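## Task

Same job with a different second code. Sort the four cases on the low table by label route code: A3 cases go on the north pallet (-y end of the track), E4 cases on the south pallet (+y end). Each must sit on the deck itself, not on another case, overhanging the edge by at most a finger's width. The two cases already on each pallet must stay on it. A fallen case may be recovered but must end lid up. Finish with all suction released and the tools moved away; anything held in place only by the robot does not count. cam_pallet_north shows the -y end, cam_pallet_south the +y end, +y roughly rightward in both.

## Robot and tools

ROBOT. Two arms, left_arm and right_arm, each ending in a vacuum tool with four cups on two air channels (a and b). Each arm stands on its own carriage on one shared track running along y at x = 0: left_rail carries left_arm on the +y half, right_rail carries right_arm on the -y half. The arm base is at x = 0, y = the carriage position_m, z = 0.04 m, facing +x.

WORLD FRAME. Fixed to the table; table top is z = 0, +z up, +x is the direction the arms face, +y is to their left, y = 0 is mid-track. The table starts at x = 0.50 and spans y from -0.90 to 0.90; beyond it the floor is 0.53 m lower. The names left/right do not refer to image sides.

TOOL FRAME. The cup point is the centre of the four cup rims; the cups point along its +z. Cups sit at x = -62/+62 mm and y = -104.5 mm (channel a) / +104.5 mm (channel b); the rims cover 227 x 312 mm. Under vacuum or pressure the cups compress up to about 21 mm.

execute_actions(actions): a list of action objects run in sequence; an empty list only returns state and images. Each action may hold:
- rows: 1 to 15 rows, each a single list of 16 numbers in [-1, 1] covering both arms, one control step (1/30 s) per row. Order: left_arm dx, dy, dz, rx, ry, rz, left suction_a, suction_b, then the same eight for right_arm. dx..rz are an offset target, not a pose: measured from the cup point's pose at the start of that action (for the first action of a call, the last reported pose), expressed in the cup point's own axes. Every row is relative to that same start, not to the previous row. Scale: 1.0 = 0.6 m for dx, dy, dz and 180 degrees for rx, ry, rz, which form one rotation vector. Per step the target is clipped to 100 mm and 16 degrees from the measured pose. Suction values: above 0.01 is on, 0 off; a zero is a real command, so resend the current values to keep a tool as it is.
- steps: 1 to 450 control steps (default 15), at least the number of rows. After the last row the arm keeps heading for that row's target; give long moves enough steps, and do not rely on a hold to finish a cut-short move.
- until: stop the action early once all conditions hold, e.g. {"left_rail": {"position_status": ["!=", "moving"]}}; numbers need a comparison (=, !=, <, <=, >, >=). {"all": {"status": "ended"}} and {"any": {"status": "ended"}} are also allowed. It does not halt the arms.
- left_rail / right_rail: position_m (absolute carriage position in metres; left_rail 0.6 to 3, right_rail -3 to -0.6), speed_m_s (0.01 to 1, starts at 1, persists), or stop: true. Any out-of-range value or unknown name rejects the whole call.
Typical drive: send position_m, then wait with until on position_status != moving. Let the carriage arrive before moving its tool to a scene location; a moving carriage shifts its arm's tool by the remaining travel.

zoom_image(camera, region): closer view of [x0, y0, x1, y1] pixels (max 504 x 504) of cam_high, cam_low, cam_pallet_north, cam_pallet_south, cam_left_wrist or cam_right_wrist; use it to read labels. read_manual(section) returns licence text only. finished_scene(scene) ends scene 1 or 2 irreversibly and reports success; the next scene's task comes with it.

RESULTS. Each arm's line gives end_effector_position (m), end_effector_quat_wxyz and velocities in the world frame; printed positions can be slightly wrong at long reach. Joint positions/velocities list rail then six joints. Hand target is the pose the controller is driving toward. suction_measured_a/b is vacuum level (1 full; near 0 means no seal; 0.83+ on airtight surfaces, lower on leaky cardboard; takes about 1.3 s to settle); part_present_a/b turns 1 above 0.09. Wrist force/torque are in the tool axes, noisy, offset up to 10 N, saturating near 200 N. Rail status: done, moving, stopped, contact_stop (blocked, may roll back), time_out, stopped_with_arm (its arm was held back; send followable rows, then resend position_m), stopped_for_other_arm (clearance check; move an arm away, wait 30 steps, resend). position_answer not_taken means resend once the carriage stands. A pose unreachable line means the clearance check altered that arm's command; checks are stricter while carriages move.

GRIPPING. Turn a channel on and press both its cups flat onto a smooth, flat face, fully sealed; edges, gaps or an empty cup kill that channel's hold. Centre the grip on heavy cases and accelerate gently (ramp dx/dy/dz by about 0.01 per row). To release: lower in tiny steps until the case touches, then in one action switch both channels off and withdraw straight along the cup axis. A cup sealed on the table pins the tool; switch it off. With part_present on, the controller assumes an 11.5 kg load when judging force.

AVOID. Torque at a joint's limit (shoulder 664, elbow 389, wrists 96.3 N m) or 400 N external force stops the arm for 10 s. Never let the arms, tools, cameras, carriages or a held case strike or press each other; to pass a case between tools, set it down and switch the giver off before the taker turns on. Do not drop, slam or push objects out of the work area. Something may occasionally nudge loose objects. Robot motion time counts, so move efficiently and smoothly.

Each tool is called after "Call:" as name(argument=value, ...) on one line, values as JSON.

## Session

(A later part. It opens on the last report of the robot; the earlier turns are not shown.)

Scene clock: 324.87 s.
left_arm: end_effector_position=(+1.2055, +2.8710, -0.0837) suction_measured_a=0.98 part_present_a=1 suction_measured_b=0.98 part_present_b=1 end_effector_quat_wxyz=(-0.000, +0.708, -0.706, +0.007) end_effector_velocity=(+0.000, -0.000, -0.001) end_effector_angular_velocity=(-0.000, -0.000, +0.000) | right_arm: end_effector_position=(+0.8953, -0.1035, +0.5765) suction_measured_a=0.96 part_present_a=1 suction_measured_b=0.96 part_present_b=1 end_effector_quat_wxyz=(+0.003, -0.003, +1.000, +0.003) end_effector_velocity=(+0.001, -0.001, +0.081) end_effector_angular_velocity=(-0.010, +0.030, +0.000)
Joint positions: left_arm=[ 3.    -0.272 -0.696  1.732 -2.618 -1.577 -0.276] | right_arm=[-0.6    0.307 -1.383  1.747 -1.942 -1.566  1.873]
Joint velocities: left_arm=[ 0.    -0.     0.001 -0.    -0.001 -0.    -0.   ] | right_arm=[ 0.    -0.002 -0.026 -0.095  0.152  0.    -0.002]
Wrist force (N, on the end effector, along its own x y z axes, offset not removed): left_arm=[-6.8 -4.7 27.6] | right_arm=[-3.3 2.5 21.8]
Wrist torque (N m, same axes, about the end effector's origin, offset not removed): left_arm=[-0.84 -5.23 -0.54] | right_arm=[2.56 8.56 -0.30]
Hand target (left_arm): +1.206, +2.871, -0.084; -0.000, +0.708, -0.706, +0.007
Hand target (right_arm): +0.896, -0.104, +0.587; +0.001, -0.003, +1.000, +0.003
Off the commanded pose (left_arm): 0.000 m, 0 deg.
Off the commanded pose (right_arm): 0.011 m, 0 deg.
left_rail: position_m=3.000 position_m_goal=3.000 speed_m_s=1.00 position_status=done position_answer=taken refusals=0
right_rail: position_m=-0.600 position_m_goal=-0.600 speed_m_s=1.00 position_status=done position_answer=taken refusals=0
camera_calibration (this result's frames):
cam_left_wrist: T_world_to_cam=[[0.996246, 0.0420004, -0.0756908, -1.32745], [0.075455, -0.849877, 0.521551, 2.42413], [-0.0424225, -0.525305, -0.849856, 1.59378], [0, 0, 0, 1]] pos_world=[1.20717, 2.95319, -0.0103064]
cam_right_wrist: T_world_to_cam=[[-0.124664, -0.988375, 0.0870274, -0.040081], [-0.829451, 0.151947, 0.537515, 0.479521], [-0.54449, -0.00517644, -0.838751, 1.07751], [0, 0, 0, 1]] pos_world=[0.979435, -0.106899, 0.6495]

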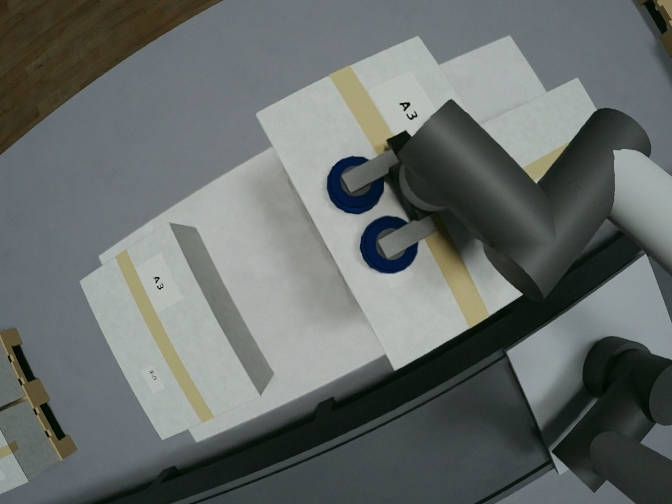

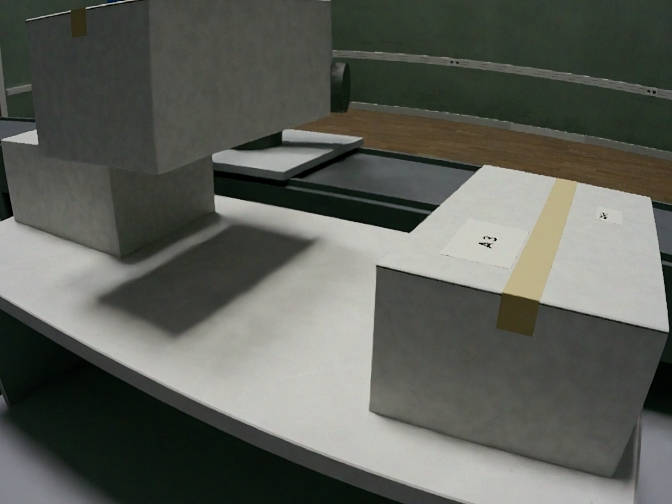

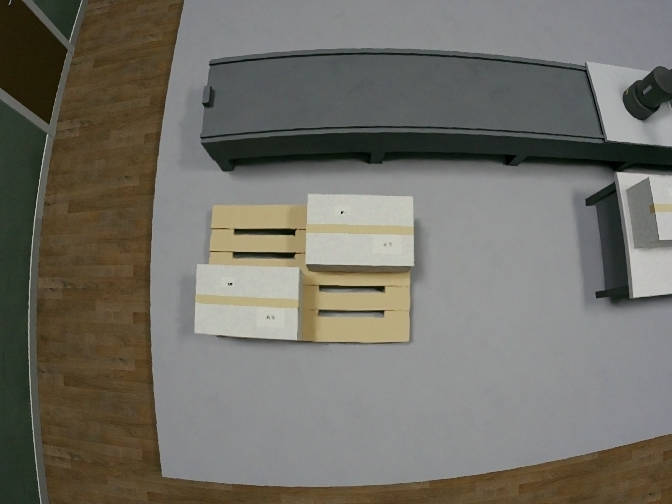

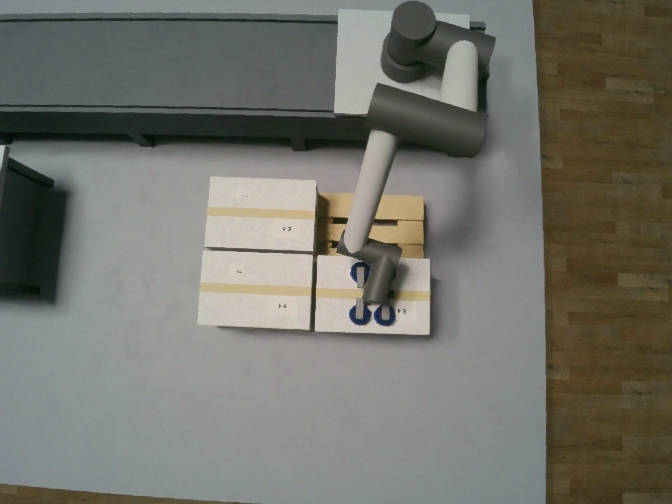

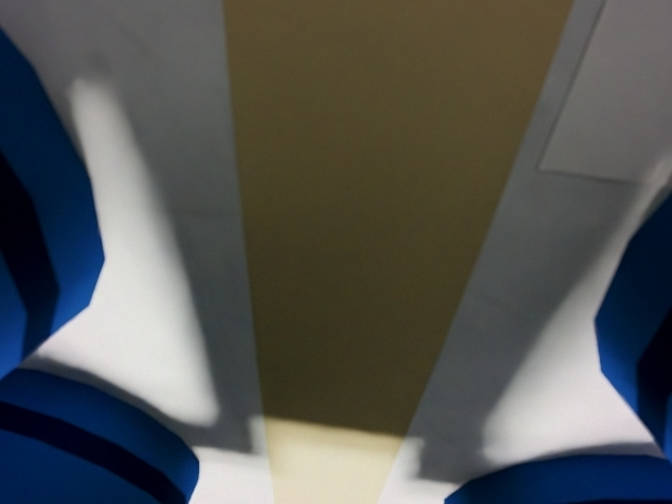

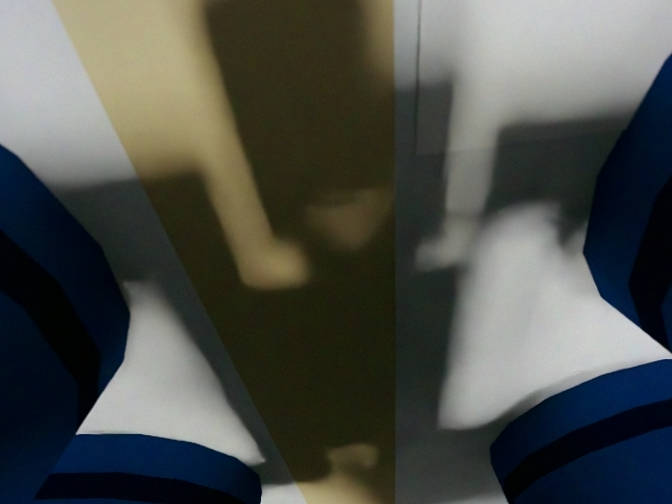

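Call:
execute_actions(actions=[{"right_rail": {"position_m": -3.0}, "rows": [[0,0,0.0025,0,0,0,1,1,0,0,-0.017,0,0,0,1,1],[0,0,0.005,0,0,0,1,1,0,0,-0.017,0,0,0,1,1]], "steps": 3}])

Call:
execute_actions(actions=[])

Scene clock: 330.63 s.
left_arm: end_effector_position=(+1.2056, +2.8710, -0.0845) suction_measured_a=0.98 part_present_a=1 suction_measured_b=0.98 part_present_b=1 end_effector_quat_wxyz=(-0.000, +0.708, -0.706, +0.007) end_effector_velocity=(+0.001, -0.000, -0.014) end_effector_angular_velocity=(-0.000, -0.001, -0.000) | right_arm: end_effector_position=(+0.8956, -0.1077, +0.5872) suction_measured_a=0.96 part_present_a=1 suction_measured_b=0.96 part_present_b=1 end_effector_quat_wxyz=(+0.001, -0.003, +1.000, +0.003) end_effector_velocity=(-0.001, -0.122, -0.001) end_effector_angular_velocity=(+0.008, -0.019, +0.001)
Joint positions: left_arm=[ 3.    -0.272 -0.696  1.732 -2.619 -1.577 -0.276] | right_arm=[-0.604  0.307 -1.386  1.735 -1.924 -1.566  1.873]
Joint velocities: left_arm=[ 0.    -0.     0.014 -0.002 -0.013  0.    -0.   ] | right_arm=[-0.124  0.001 -0.005  0.013 -0.028  0.002  0.   ]
Wrist force (N, on the end effector, along its own x y z axes, offset not removed): left_arm=[0.5 -3.4 22.5] | right_arm=[-2.9 46.9 33.4]
Wrist torque (N m, same axes, about the end effector's origin, offset not removed): left_arm=[-0.14 -6.17 -0.66] | right_arm=[-1.33 9.79 -2.65]
Hand target (left_arm): +1.206, +2.871, -0.087; -0.000, +0.708, -0.706, +0.007
Hand target (right_arm): +0.895, -0.117, +0.587; +0.003, -0.003, +1.000, +0.003
Off the commanded pose (left_arm): 0.002 m, 0 deg.
Off the commanded pose (right_arm): 0.001 m, 0 deg.
left_rail: position_m=3.000 position_m_goal=3.000 speed_m_s=1.00 position_status=done position_answer=taken refusals=0
right_rail: position_m=-0.604 position_m_goal=-3.000 speed_m_s=1.00 position_status=moving position_answer=taken refusals=0
camera_calibration (this result's frames):
cam_left_wrist: T_world_to_cam=[[0.996252, 0.0420009, -0.0756186, -1.32755], [0.0754186, -0.849866, 0.521574, 2.4245], [-0.0423591, -0.525323, -0.849848, 1.59314], [0, 0, 0, 1]] pos_world=[1.20721, 2.95317, -0.0110205]
cam_right_wrist: T_world_to_cam=[[-0.124399, -0.988307, 0.0881707, -0.0460819], [-0.828173, 0.152361, 0.539366, 0.472479], [-0.546493, -0.00592414, -0.837443, 1.08759], [0, 0, 0, 1]] pos_world=[0.979923, -0.111088, 0.660018]

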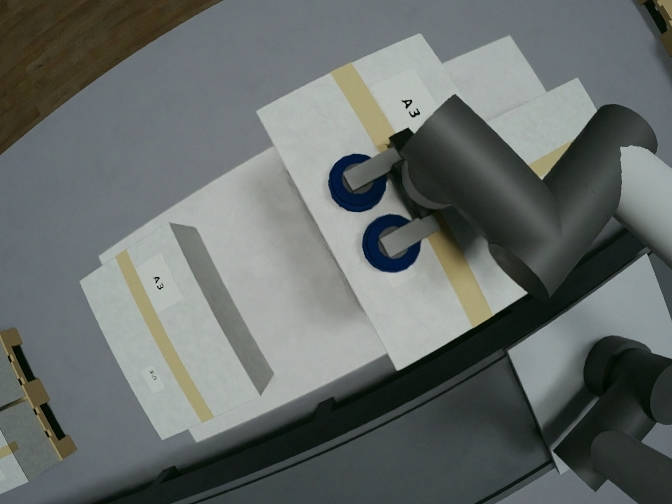

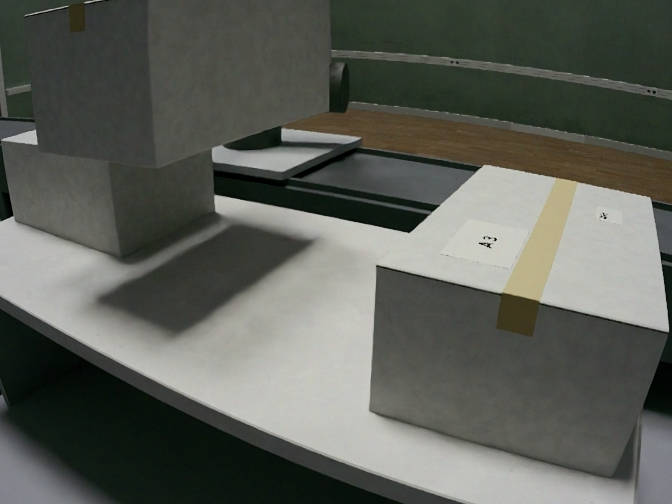

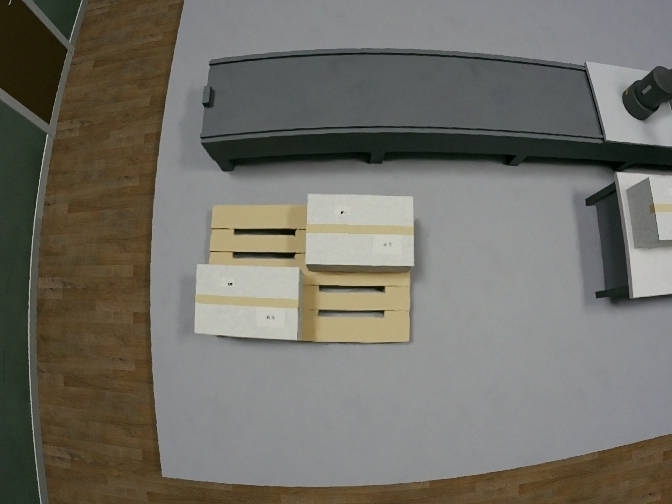

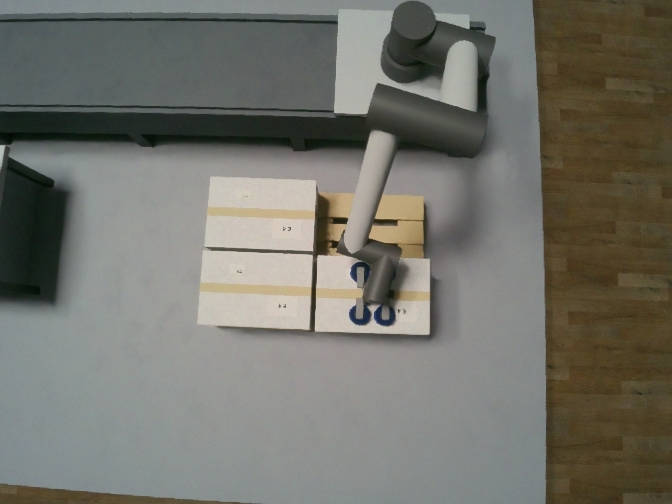

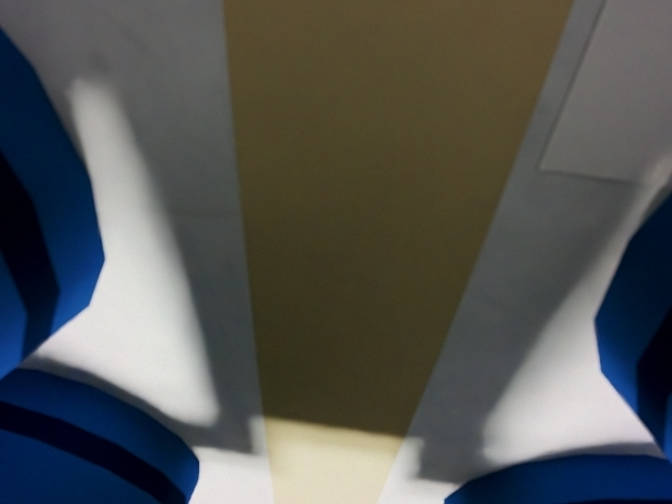

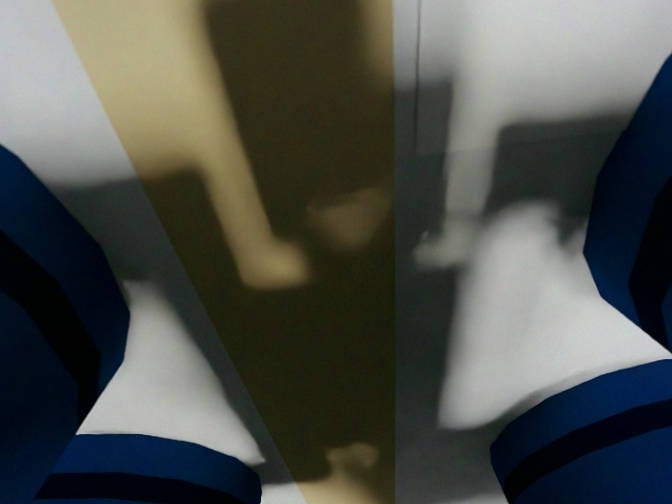

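Scene clock: 330.63 s.
left_arm: end_effector_position=(+1.2056, +2.8710, -0.0845) suction_measured_a=0.98 part_present_a=1 suction_measured_b=0.98 part_present_b=1 end_effector_quat_wxyz=(-0.000, +0.708, -0.706, +0.007) end_effector_velocity=(+0.001, -0.000, -0.014) end_effector_angular_velocity=(-0.000, -0.001, -0.000) | right_arm: end_effector_position=(+0.8956, -0.1077, +0.5872) suction_measured_a=0.96 part_present_a=1 suction_measured_b=0.96 part_present_b=1 end_effector_quat_wxyz=(+0.001, -0.003, +1.000, +0.003) end_effector_velocity=(-0.001, -0.122, -0.001) end_effector_angular_velocity=(+0.008, -0.019, +0.001)
Joint positions: left_arm=[ 3.    -0.272 -0.696  1.732 -2.619 -1.577 -0.276] | right_arm=[-0.604  0.307 -1.386  1.735 -1.924 -1.566  1.873]
Joint velocities: left_arm=[ 0.    -0.     0.014 -0.002 -0.013  0.    -0.   ] | right_arm=[-0.124  0.001 -0.005  0.013 -0.028  0.002  0.   ]
Wrist force (N, on the end effector, along its own x y z axes, offset not removed): left_arm=[0.5 -3.4 22.5] | right_arm=[-2.9 46.9 33.4]
Wrist torque (N m, same axes, about the end effector's origin, offset not removed): left_arm=[-0.14 -6.17 -0.66] | right_arm=[-1.33 9.79 -2.65]
Hand target (left_arm): +1.206, +2.871, -0.087; -0.000, +0.708, -0.706, +0.007
Hand target (right_arm): +0.895, -0.117, +0.587; +0.003, -0.003, +1.000, +0.003
Off the commanded pose (left_arm): 0.002 m, 0 deg.
Off the commanded pose (right_arm): 0.001 m, 0 deg.
left_rail: position_m=3.000 position_m_goal=3.000 speed_m_s=1.00 position_status=done position_answer=taken refusals=0
right_rail: position_m=-0.604 position_m_goal=-3.000 speed_m_s=1.00 position_status=moving position_answer=taken refusals=0
camera_calibration (this result's frames):
cam_left_wrist: T_world_to_cam=[[0.996252, 0.0420009, -0.0756186, -1.32755], [0.0754186, -0.849866, 0.521574, 2.4245], [-0.0423591, -0.525323, -0.849848, 1.59314], [0, 0, 0, 1]] pos_world=[1.20721, 2.95317, -0.0110205]
cam_right_wrist: T_world_to_cam=[[-0.124399, -0.988307, 0.0881707, -0.0460819], [-0.828173, 0.152361, 0.539366, 0.472479], [-0.546493, -0.00592414, -0.837443, 1.08759], [0, 0, 0, 1]] pos_world=[0.979923, -0.111088, 0.660018]

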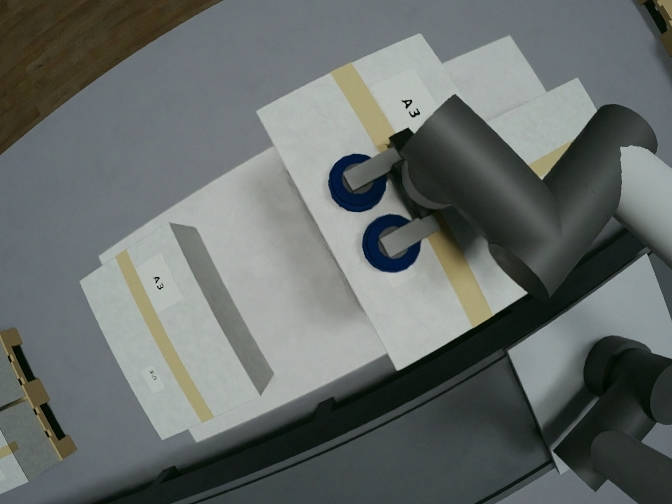

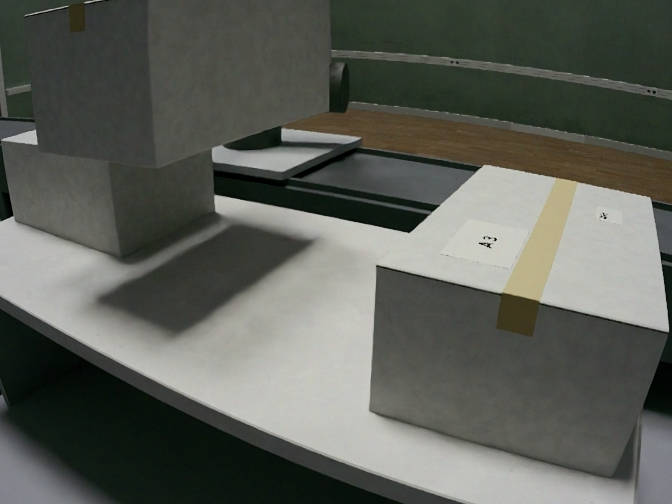

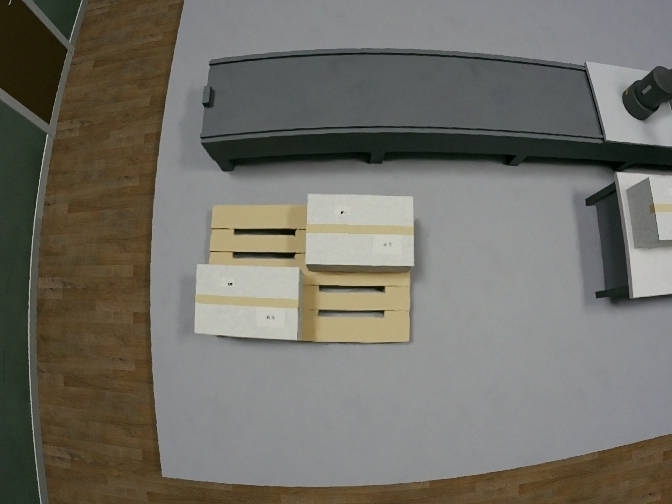

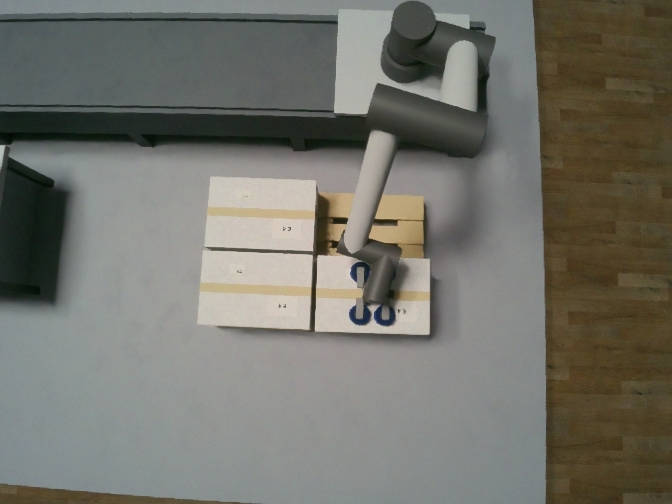

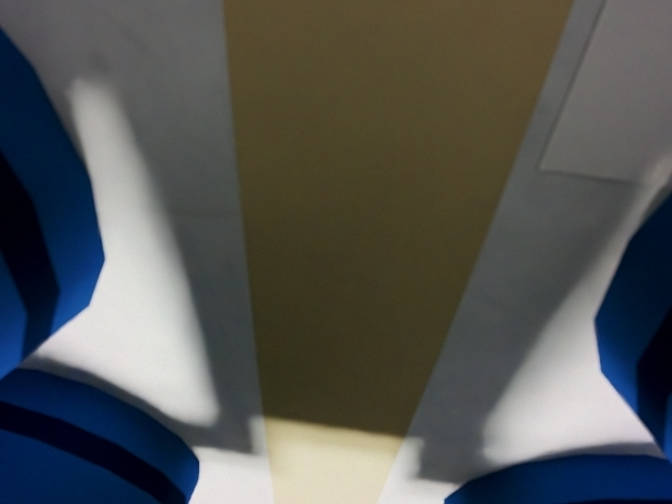

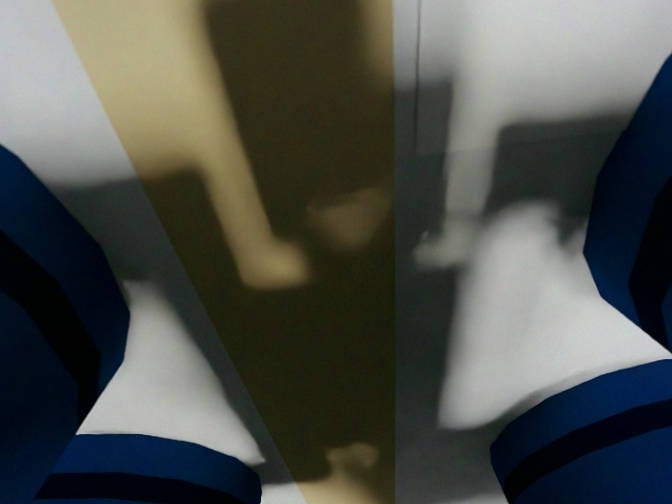

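Call:
execute_actions(actions=[])

Scene clock: 331.57 s.
left_arm: end_effector_position=(+1.2055, +2.8710, -0.0867) suction_measured_a=0.98 part_present_a=1 suction_measured_b=0.98 part_present_b=1 end_effector_quat_wxyz=(-0.000, +0.708, -0.706, +0.007) end_effector_velocity=(-0.000, +0.000, -0.000) end_effector_angular_velocity=(+0.000, +0.000, +0.000) | right_arm: end_effector_position=(+0.8952, -0.8549, +0.5867) suction_measured_a=0.96 part_present_a=1 suction_measured_b=0.96 part_present_b=1 end_effector_quat_wxyz=(+0.003, -0.003, +1.000, +0.003) end_effector_velocity=(+0.000, -1.000, +0.000) end_effector_angular_velocity=(+0.000, -0.000, -0.000)
Joint positions: left_arm=[ 3.    -0.272 -0.693  1.731 -2.621 -1.577 -0.276] | right_arm=[-1.351  0.307 -1.387  1.737 -1.928 -1.566  1.873]
Joint velocities: left_arm=[ 0. -0.  0. -0. -0. -0. -0.] | right_arm=[-1. -0. -0.  0. -0. -0.  0.]
Wrist force (N, on the end effector, along its own x y z axes, offset not removed): left_arm=[-1.1 -4.8 27.1] | right_arm=[-2.5 3.1 35.7]
Wrist torque (N m, same axes, about the end effector's origin, offset not removed): left_arm=[-0.78 -6.17 -0.72] | right_arm=[2.77 8.96 -0.22]
Hand target (left_arm): +1.206, +2.871, -0.087; -0.000, +0.708, -0.706, +0.007
Hand target (right_arm): +0.895, -0.904, +0.587; +0.003, -0.003, +1.000, +0.003
Off the commanded pose (left_arm): 0.000 m, 0 deg.
Off the commanded pose (right_arm): 0.000 m, 0 deg.
left_rail: position_m=3.000 position_m_goal=3.000 speed_m_s=1.00 position_status=done position_answer=taken refusals=0
right_rail: position_m=-1.351 position_m_goal=-3.000 speed_m_s=1.00 position_status=moving position_answer=taken refusals=0
camera_calibration (this result's frames):
cam_left_wrist: T_world_to_cam=[[0.996246, 0.0420003, -0.0756988, -1.3277], [0.0754591, -0.849878, 0.521549, 2.42567], [-0.0424295, -0.525303, -0.849857, 1.59122], [0, 0, 0, 1]] pos_world=[1.2072, 2.95316, -0.0132996]
cam_right_wrist: T_world_to_cam=[[-0.124739, -0.988357, 0.0871279, -0.783634], [-0.829437, 0.152065, 0.537505, 0.588234], [-0.544495, -0.00521924, -0.838748, 1.08212], [0, 0, 0, 1]] pos_world=[0.979364, -0.858312, 0.659725]

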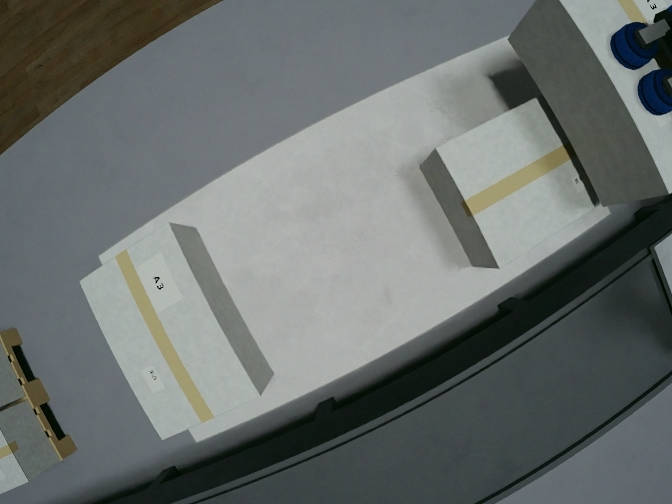

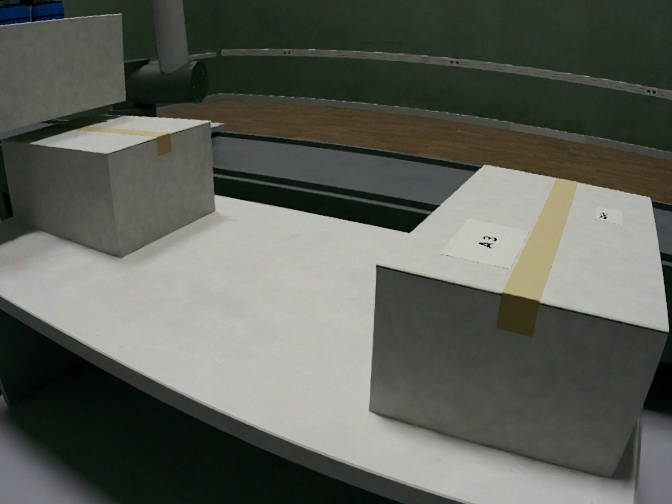

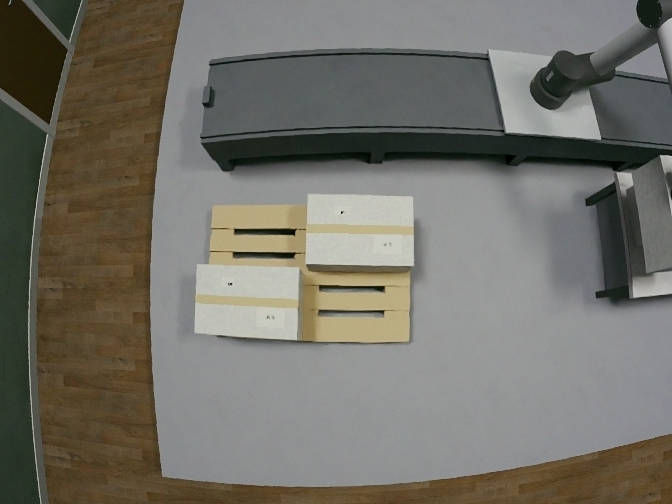

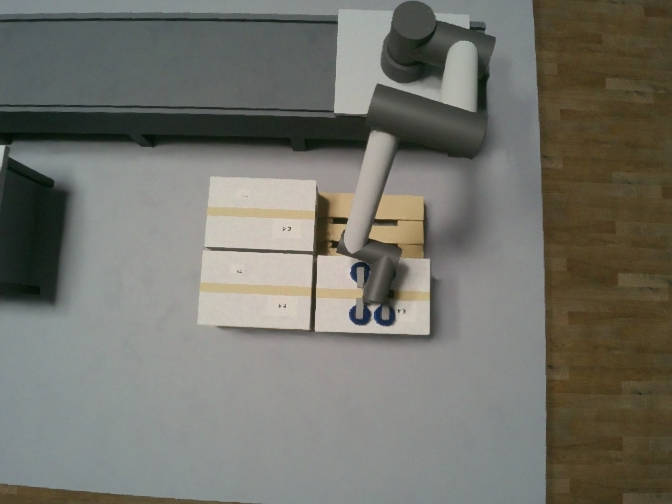

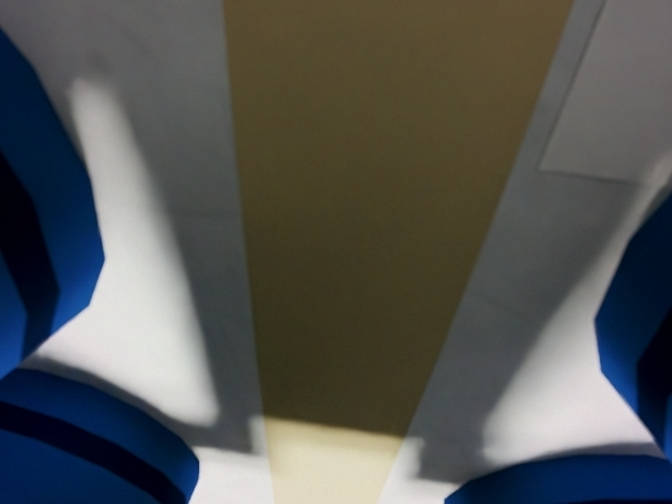

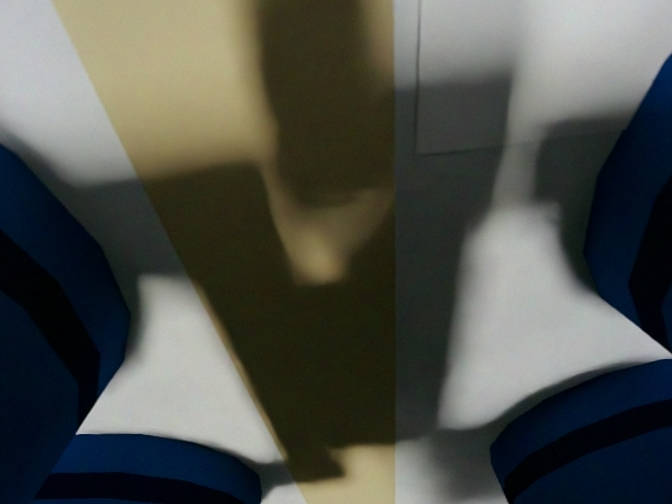

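Call:
execute_actions(actions=[])

Call:
execute_actions(actions=[{"rows": [[0,0,0.0025,0,0,0,1,1,0,0,0,0,0,0,1,1],[0,0,0.005,0,0,0,1,1,0,0,0,0,0,0,1,1]], "steps": 4}])

Scene clock: 338.33 s.
left_arm: end_effector_position=(+1.2055, +2.8710, -0.0867) suction_measured_a=0.98 part_present_a=1 suction_measured_b=0.98 part_present_b=1 end_effector_quat_wxyz=(-0.000, +0.708, -0.706, +0.007) end_effector_velocity=(+0.000, -0.000, +0.000) end_effector_angular_velocity=(+0.000, -0.000, +0.000) | right_arm: end_effector_position=(+0.8952, -2.5036, +0.5867) suction_measured_a=0.96 part_present_a=1 suction_measured_b=0.96 part_present_b=1 end_effector_quat_wxyz=(+0.003, -0.003, +1.000, +0.003) end_effector_velocity=(+0.000, +0.000, +0.000) end_effector_angular_velocity=(+0.000, -0.000, +0.000)
Joint positions: left_arm=[ 3.    -0.272 -0.693  1.731 -2.621 -1.577 -0.276] | right_arm=[-3.     0.307 -1.387  1.737 -1.928 -1.566  1.873]
Joint velocities: left_arm=[ 0. -0. -0.  0.  0.  0. -0.] | right_arm=[ 0. -0. -0. -0.  0.  0. -0.]
Wrist force (N, on the end effector, along its own x y z axes, offset not removed): left_arm=[-6.9 -1.1 31.1] | right_arm=[-4.6 2.4 33.0]
Wrist torque (N m, same axes, about the end effector's origin, offset not removed): left_arm=[-0.17 -5.31 -0.68] | right_arm=[2.67 9.18 -0.31]
Hand target (left_arm): +1.206, +2.871, -0.087; -0.000, +0.708, -0.706, +0.007
Hand target (right_arm): +0.895, -2.504, +0.587; +0.003, -0.003, +1.000, +0.003
Off the commanded pose (left_arm): 0.000 m, 0 deg.
Off the commanded pose (right_arm): 0.000 m, 0 deg.
left_rail: position_m=3.000 position_m_goal=3.000 speed_m_s=1.00 position_status=done position_answer=taken refusals=0
right_rail: position_m=-3.000 position_m_goal=-3.000 speed_m_s=1.00 position_status=done position_answer=taken refusals=0
camera_calibration (this result's frames):
cam_left_wrist: T_world_to_cam=[[0.996246, 0.0420007, -0.0756997, -1.3277], [0.0754598, -0.849878, 0.521549, 2.42567], [-0.0424301, -0.525303, -0.849857, 1.59122], [0, 0, 0, 1]] pos_world=[1.2072, 2.95316, -0.0133025]
cam_right_wrist: T_world_to_cam=[[-0.12466, -0.988374, 0.0870426, -2.41323], [-0.829435, 0.151953, 0.537539, 0.838662], [-0.544516, -0.00518652, -0.838735, 1.0736], [0, 0, 0, 1]] pos_world=[0.979375, -2.50704, 0.659706]

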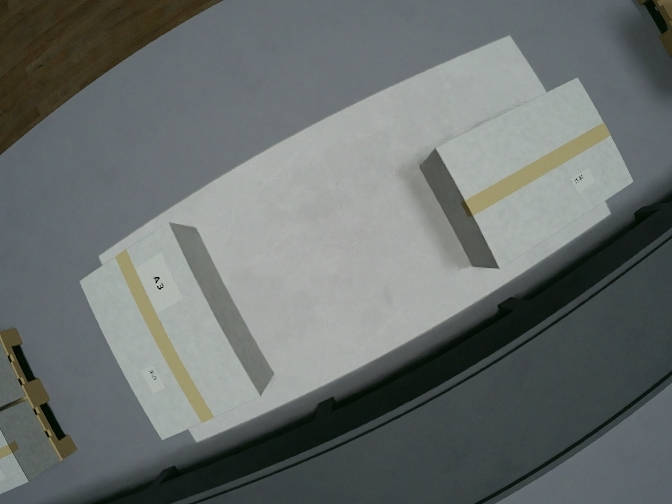

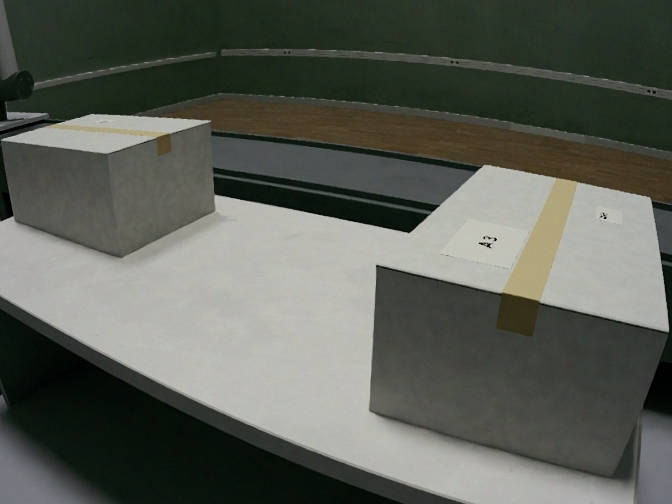

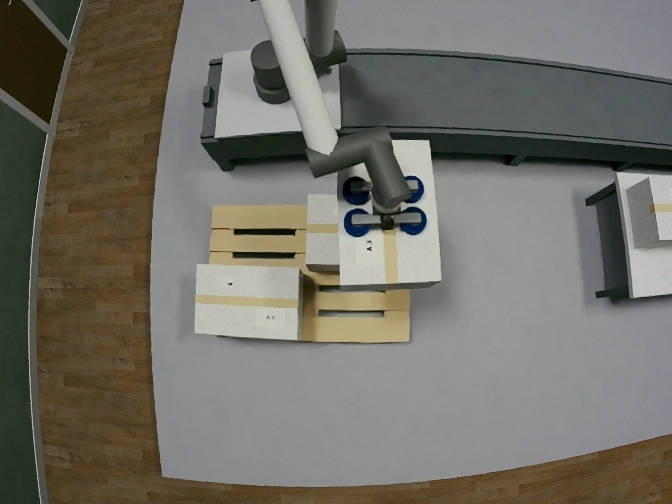

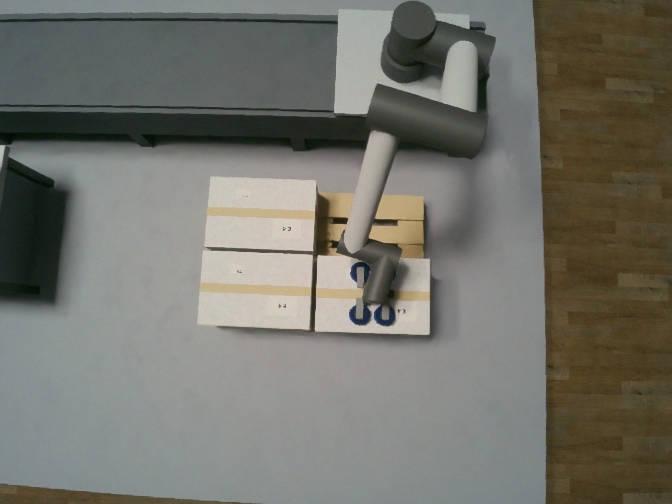

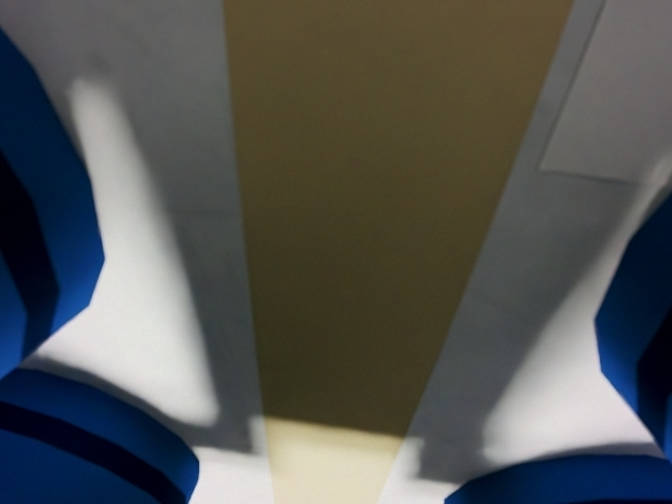

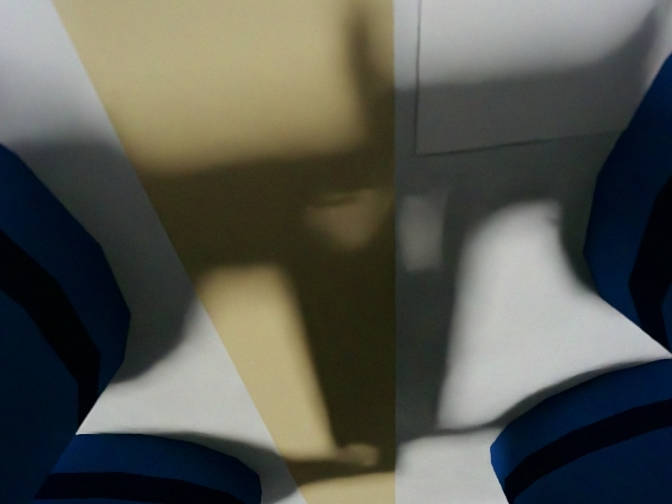

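Scene clock: 338.47 s.
left_arm: end_effector_position=(+1.2056, +2.8710, -0.0879) suction_measured_a=0.98 part_present_a=1 suction_measured_b=0.98 part_present_b=1 end_effector_quat_wxyz=(-0.000, +0.708, -0.706, +0.007) end_effector_velocity=(-0.001, +0.000, -0.015) end_effector_angular_velocity=(+0.001, +0.003, -0.000) | right_arm: end_effector_position=(+0.8952, -2.5036, +0.5867) suction_measured_a=0.96 part_present_a=1 suction_measured_b=0.96 part_present_b=1 end_effector_quat_wxyz=(+0.003, -0.003, +1.000, +0.003) end_effector_velocity=(+0.000, -0.000, -0.000) end_effector_angular_velocity=(-0.000, +0.000, +0.000)
Joint positions: left_arm=[ 3.    -0.272 -0.692  1.731 -2.622 -1.577 -0.276] | right_arm=[-3.     0.307 -1.387  1.737 -1.928 -1.566  1.873]
Joint velocities: left_arm=[ 0.    -0.     0.014 -0.001 -0.01  -0.     0.   ] | right_arm=[ 0. -0.  0. -0. -0. -0. -0.]
Wrist force (N, on the end effector, along its own x y z axes, offset not removed): left_arm=[-9.0 -8.1 25.6] | right_arm=[-2.1 3.4 34.2]
Wrist torque (N m, same axes, about the end effector's origin, offset not removed): left_arm=[-0.68 -4.95 -0.77] | right_arm=[2.89 8.90 -0.24]
Hand target (left_arm): +1.206, +2.871, -0.090; -0.000, +0.708, -0.706, +0.007
Hand target (right_arm): +0.895, -2.504, +0.587; +0.003, -0.003, +1.000, +0.003
Off the commanded pose (left_arm): 0.002 m, 0 deg.
Off the commanded pose (right_arm): 0.000 m, 0 deg.
left_rail: position_m=3.000 position_m_goal=3.000 speed_m_s=1.00 position_status=done position_answer=taken refusals=0
right_rail: position_m=-3.000 position_m_goal=-3.000 speed_m_s=1.00 position_status=done position_answer=taken refusals=0
camera_calibration (this result's frames):
cam_left_wrist: T_world_to_cam=[[0.99625, 0.0420013, -0.0756441, -1.32783], [0.0754319, -0.84987, 0.521566, 2.42624], [-0.0423812, -0.525316, -0.849851, 1.59024], [0, 0, 0, 1]] pos_world=[1.20723, 2.95314, -0.0144184]
cam_right_wrist: T_world_to_cam=[[-0.12466, -0.988374, 0.0870425, -2.41323], [-0.829435, 0.151953, 0.537539, 0.838662], [-0.544516, -0.00518647, -0.838735, 1.0736], [0, 0, 0, 1]] pos_world=[0.979375, -2.50704, 0.659707]

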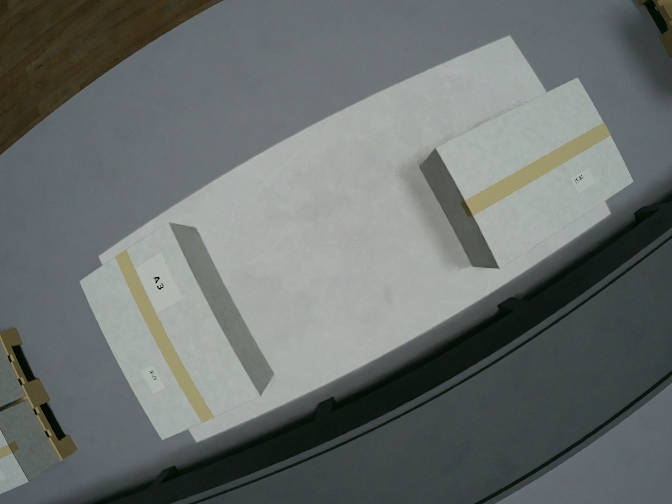

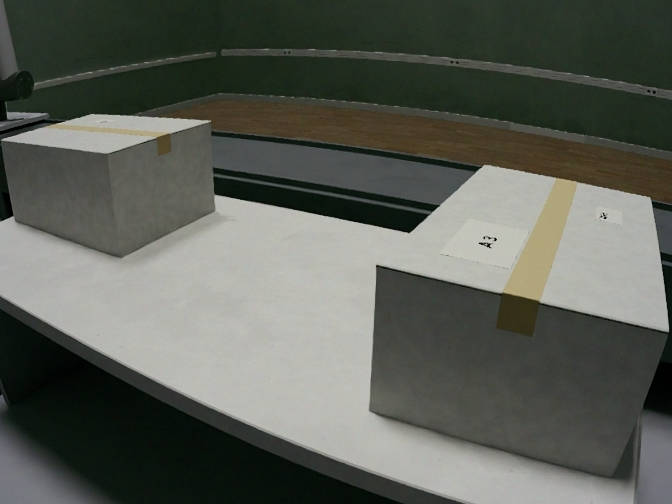

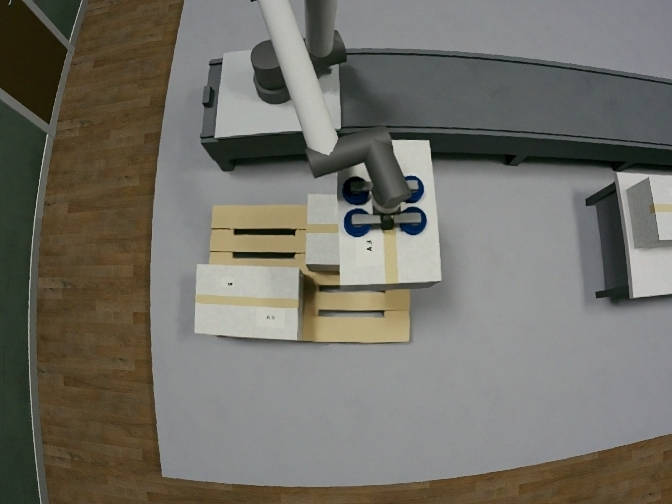

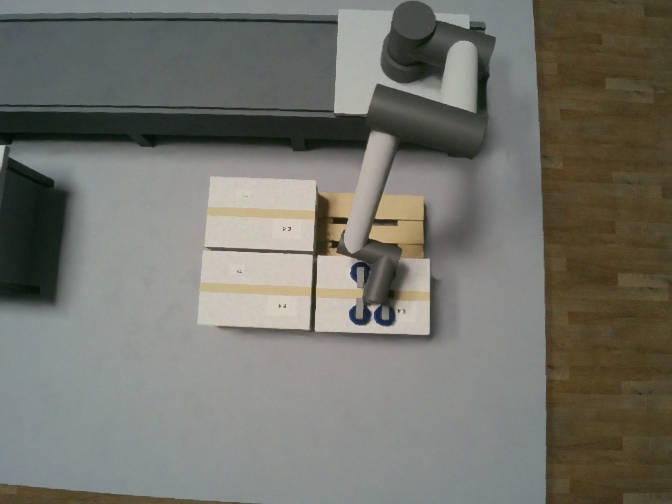

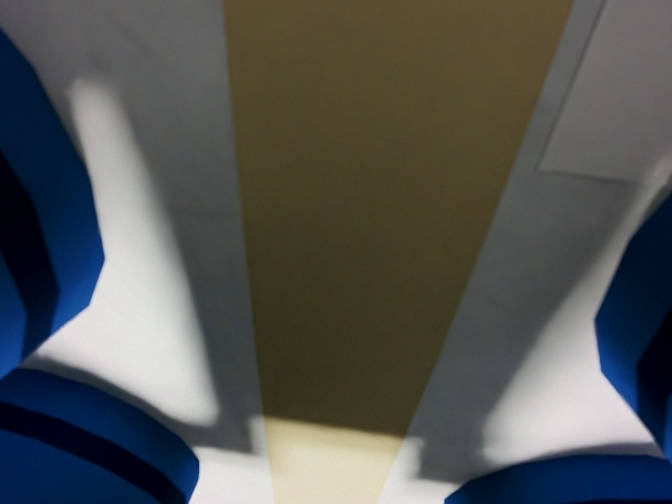

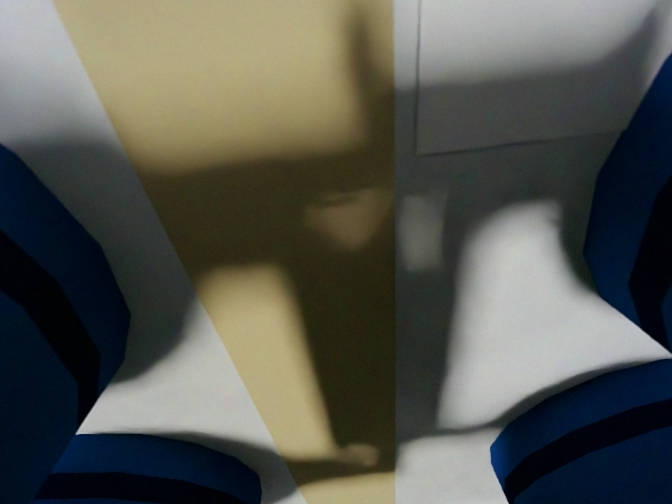

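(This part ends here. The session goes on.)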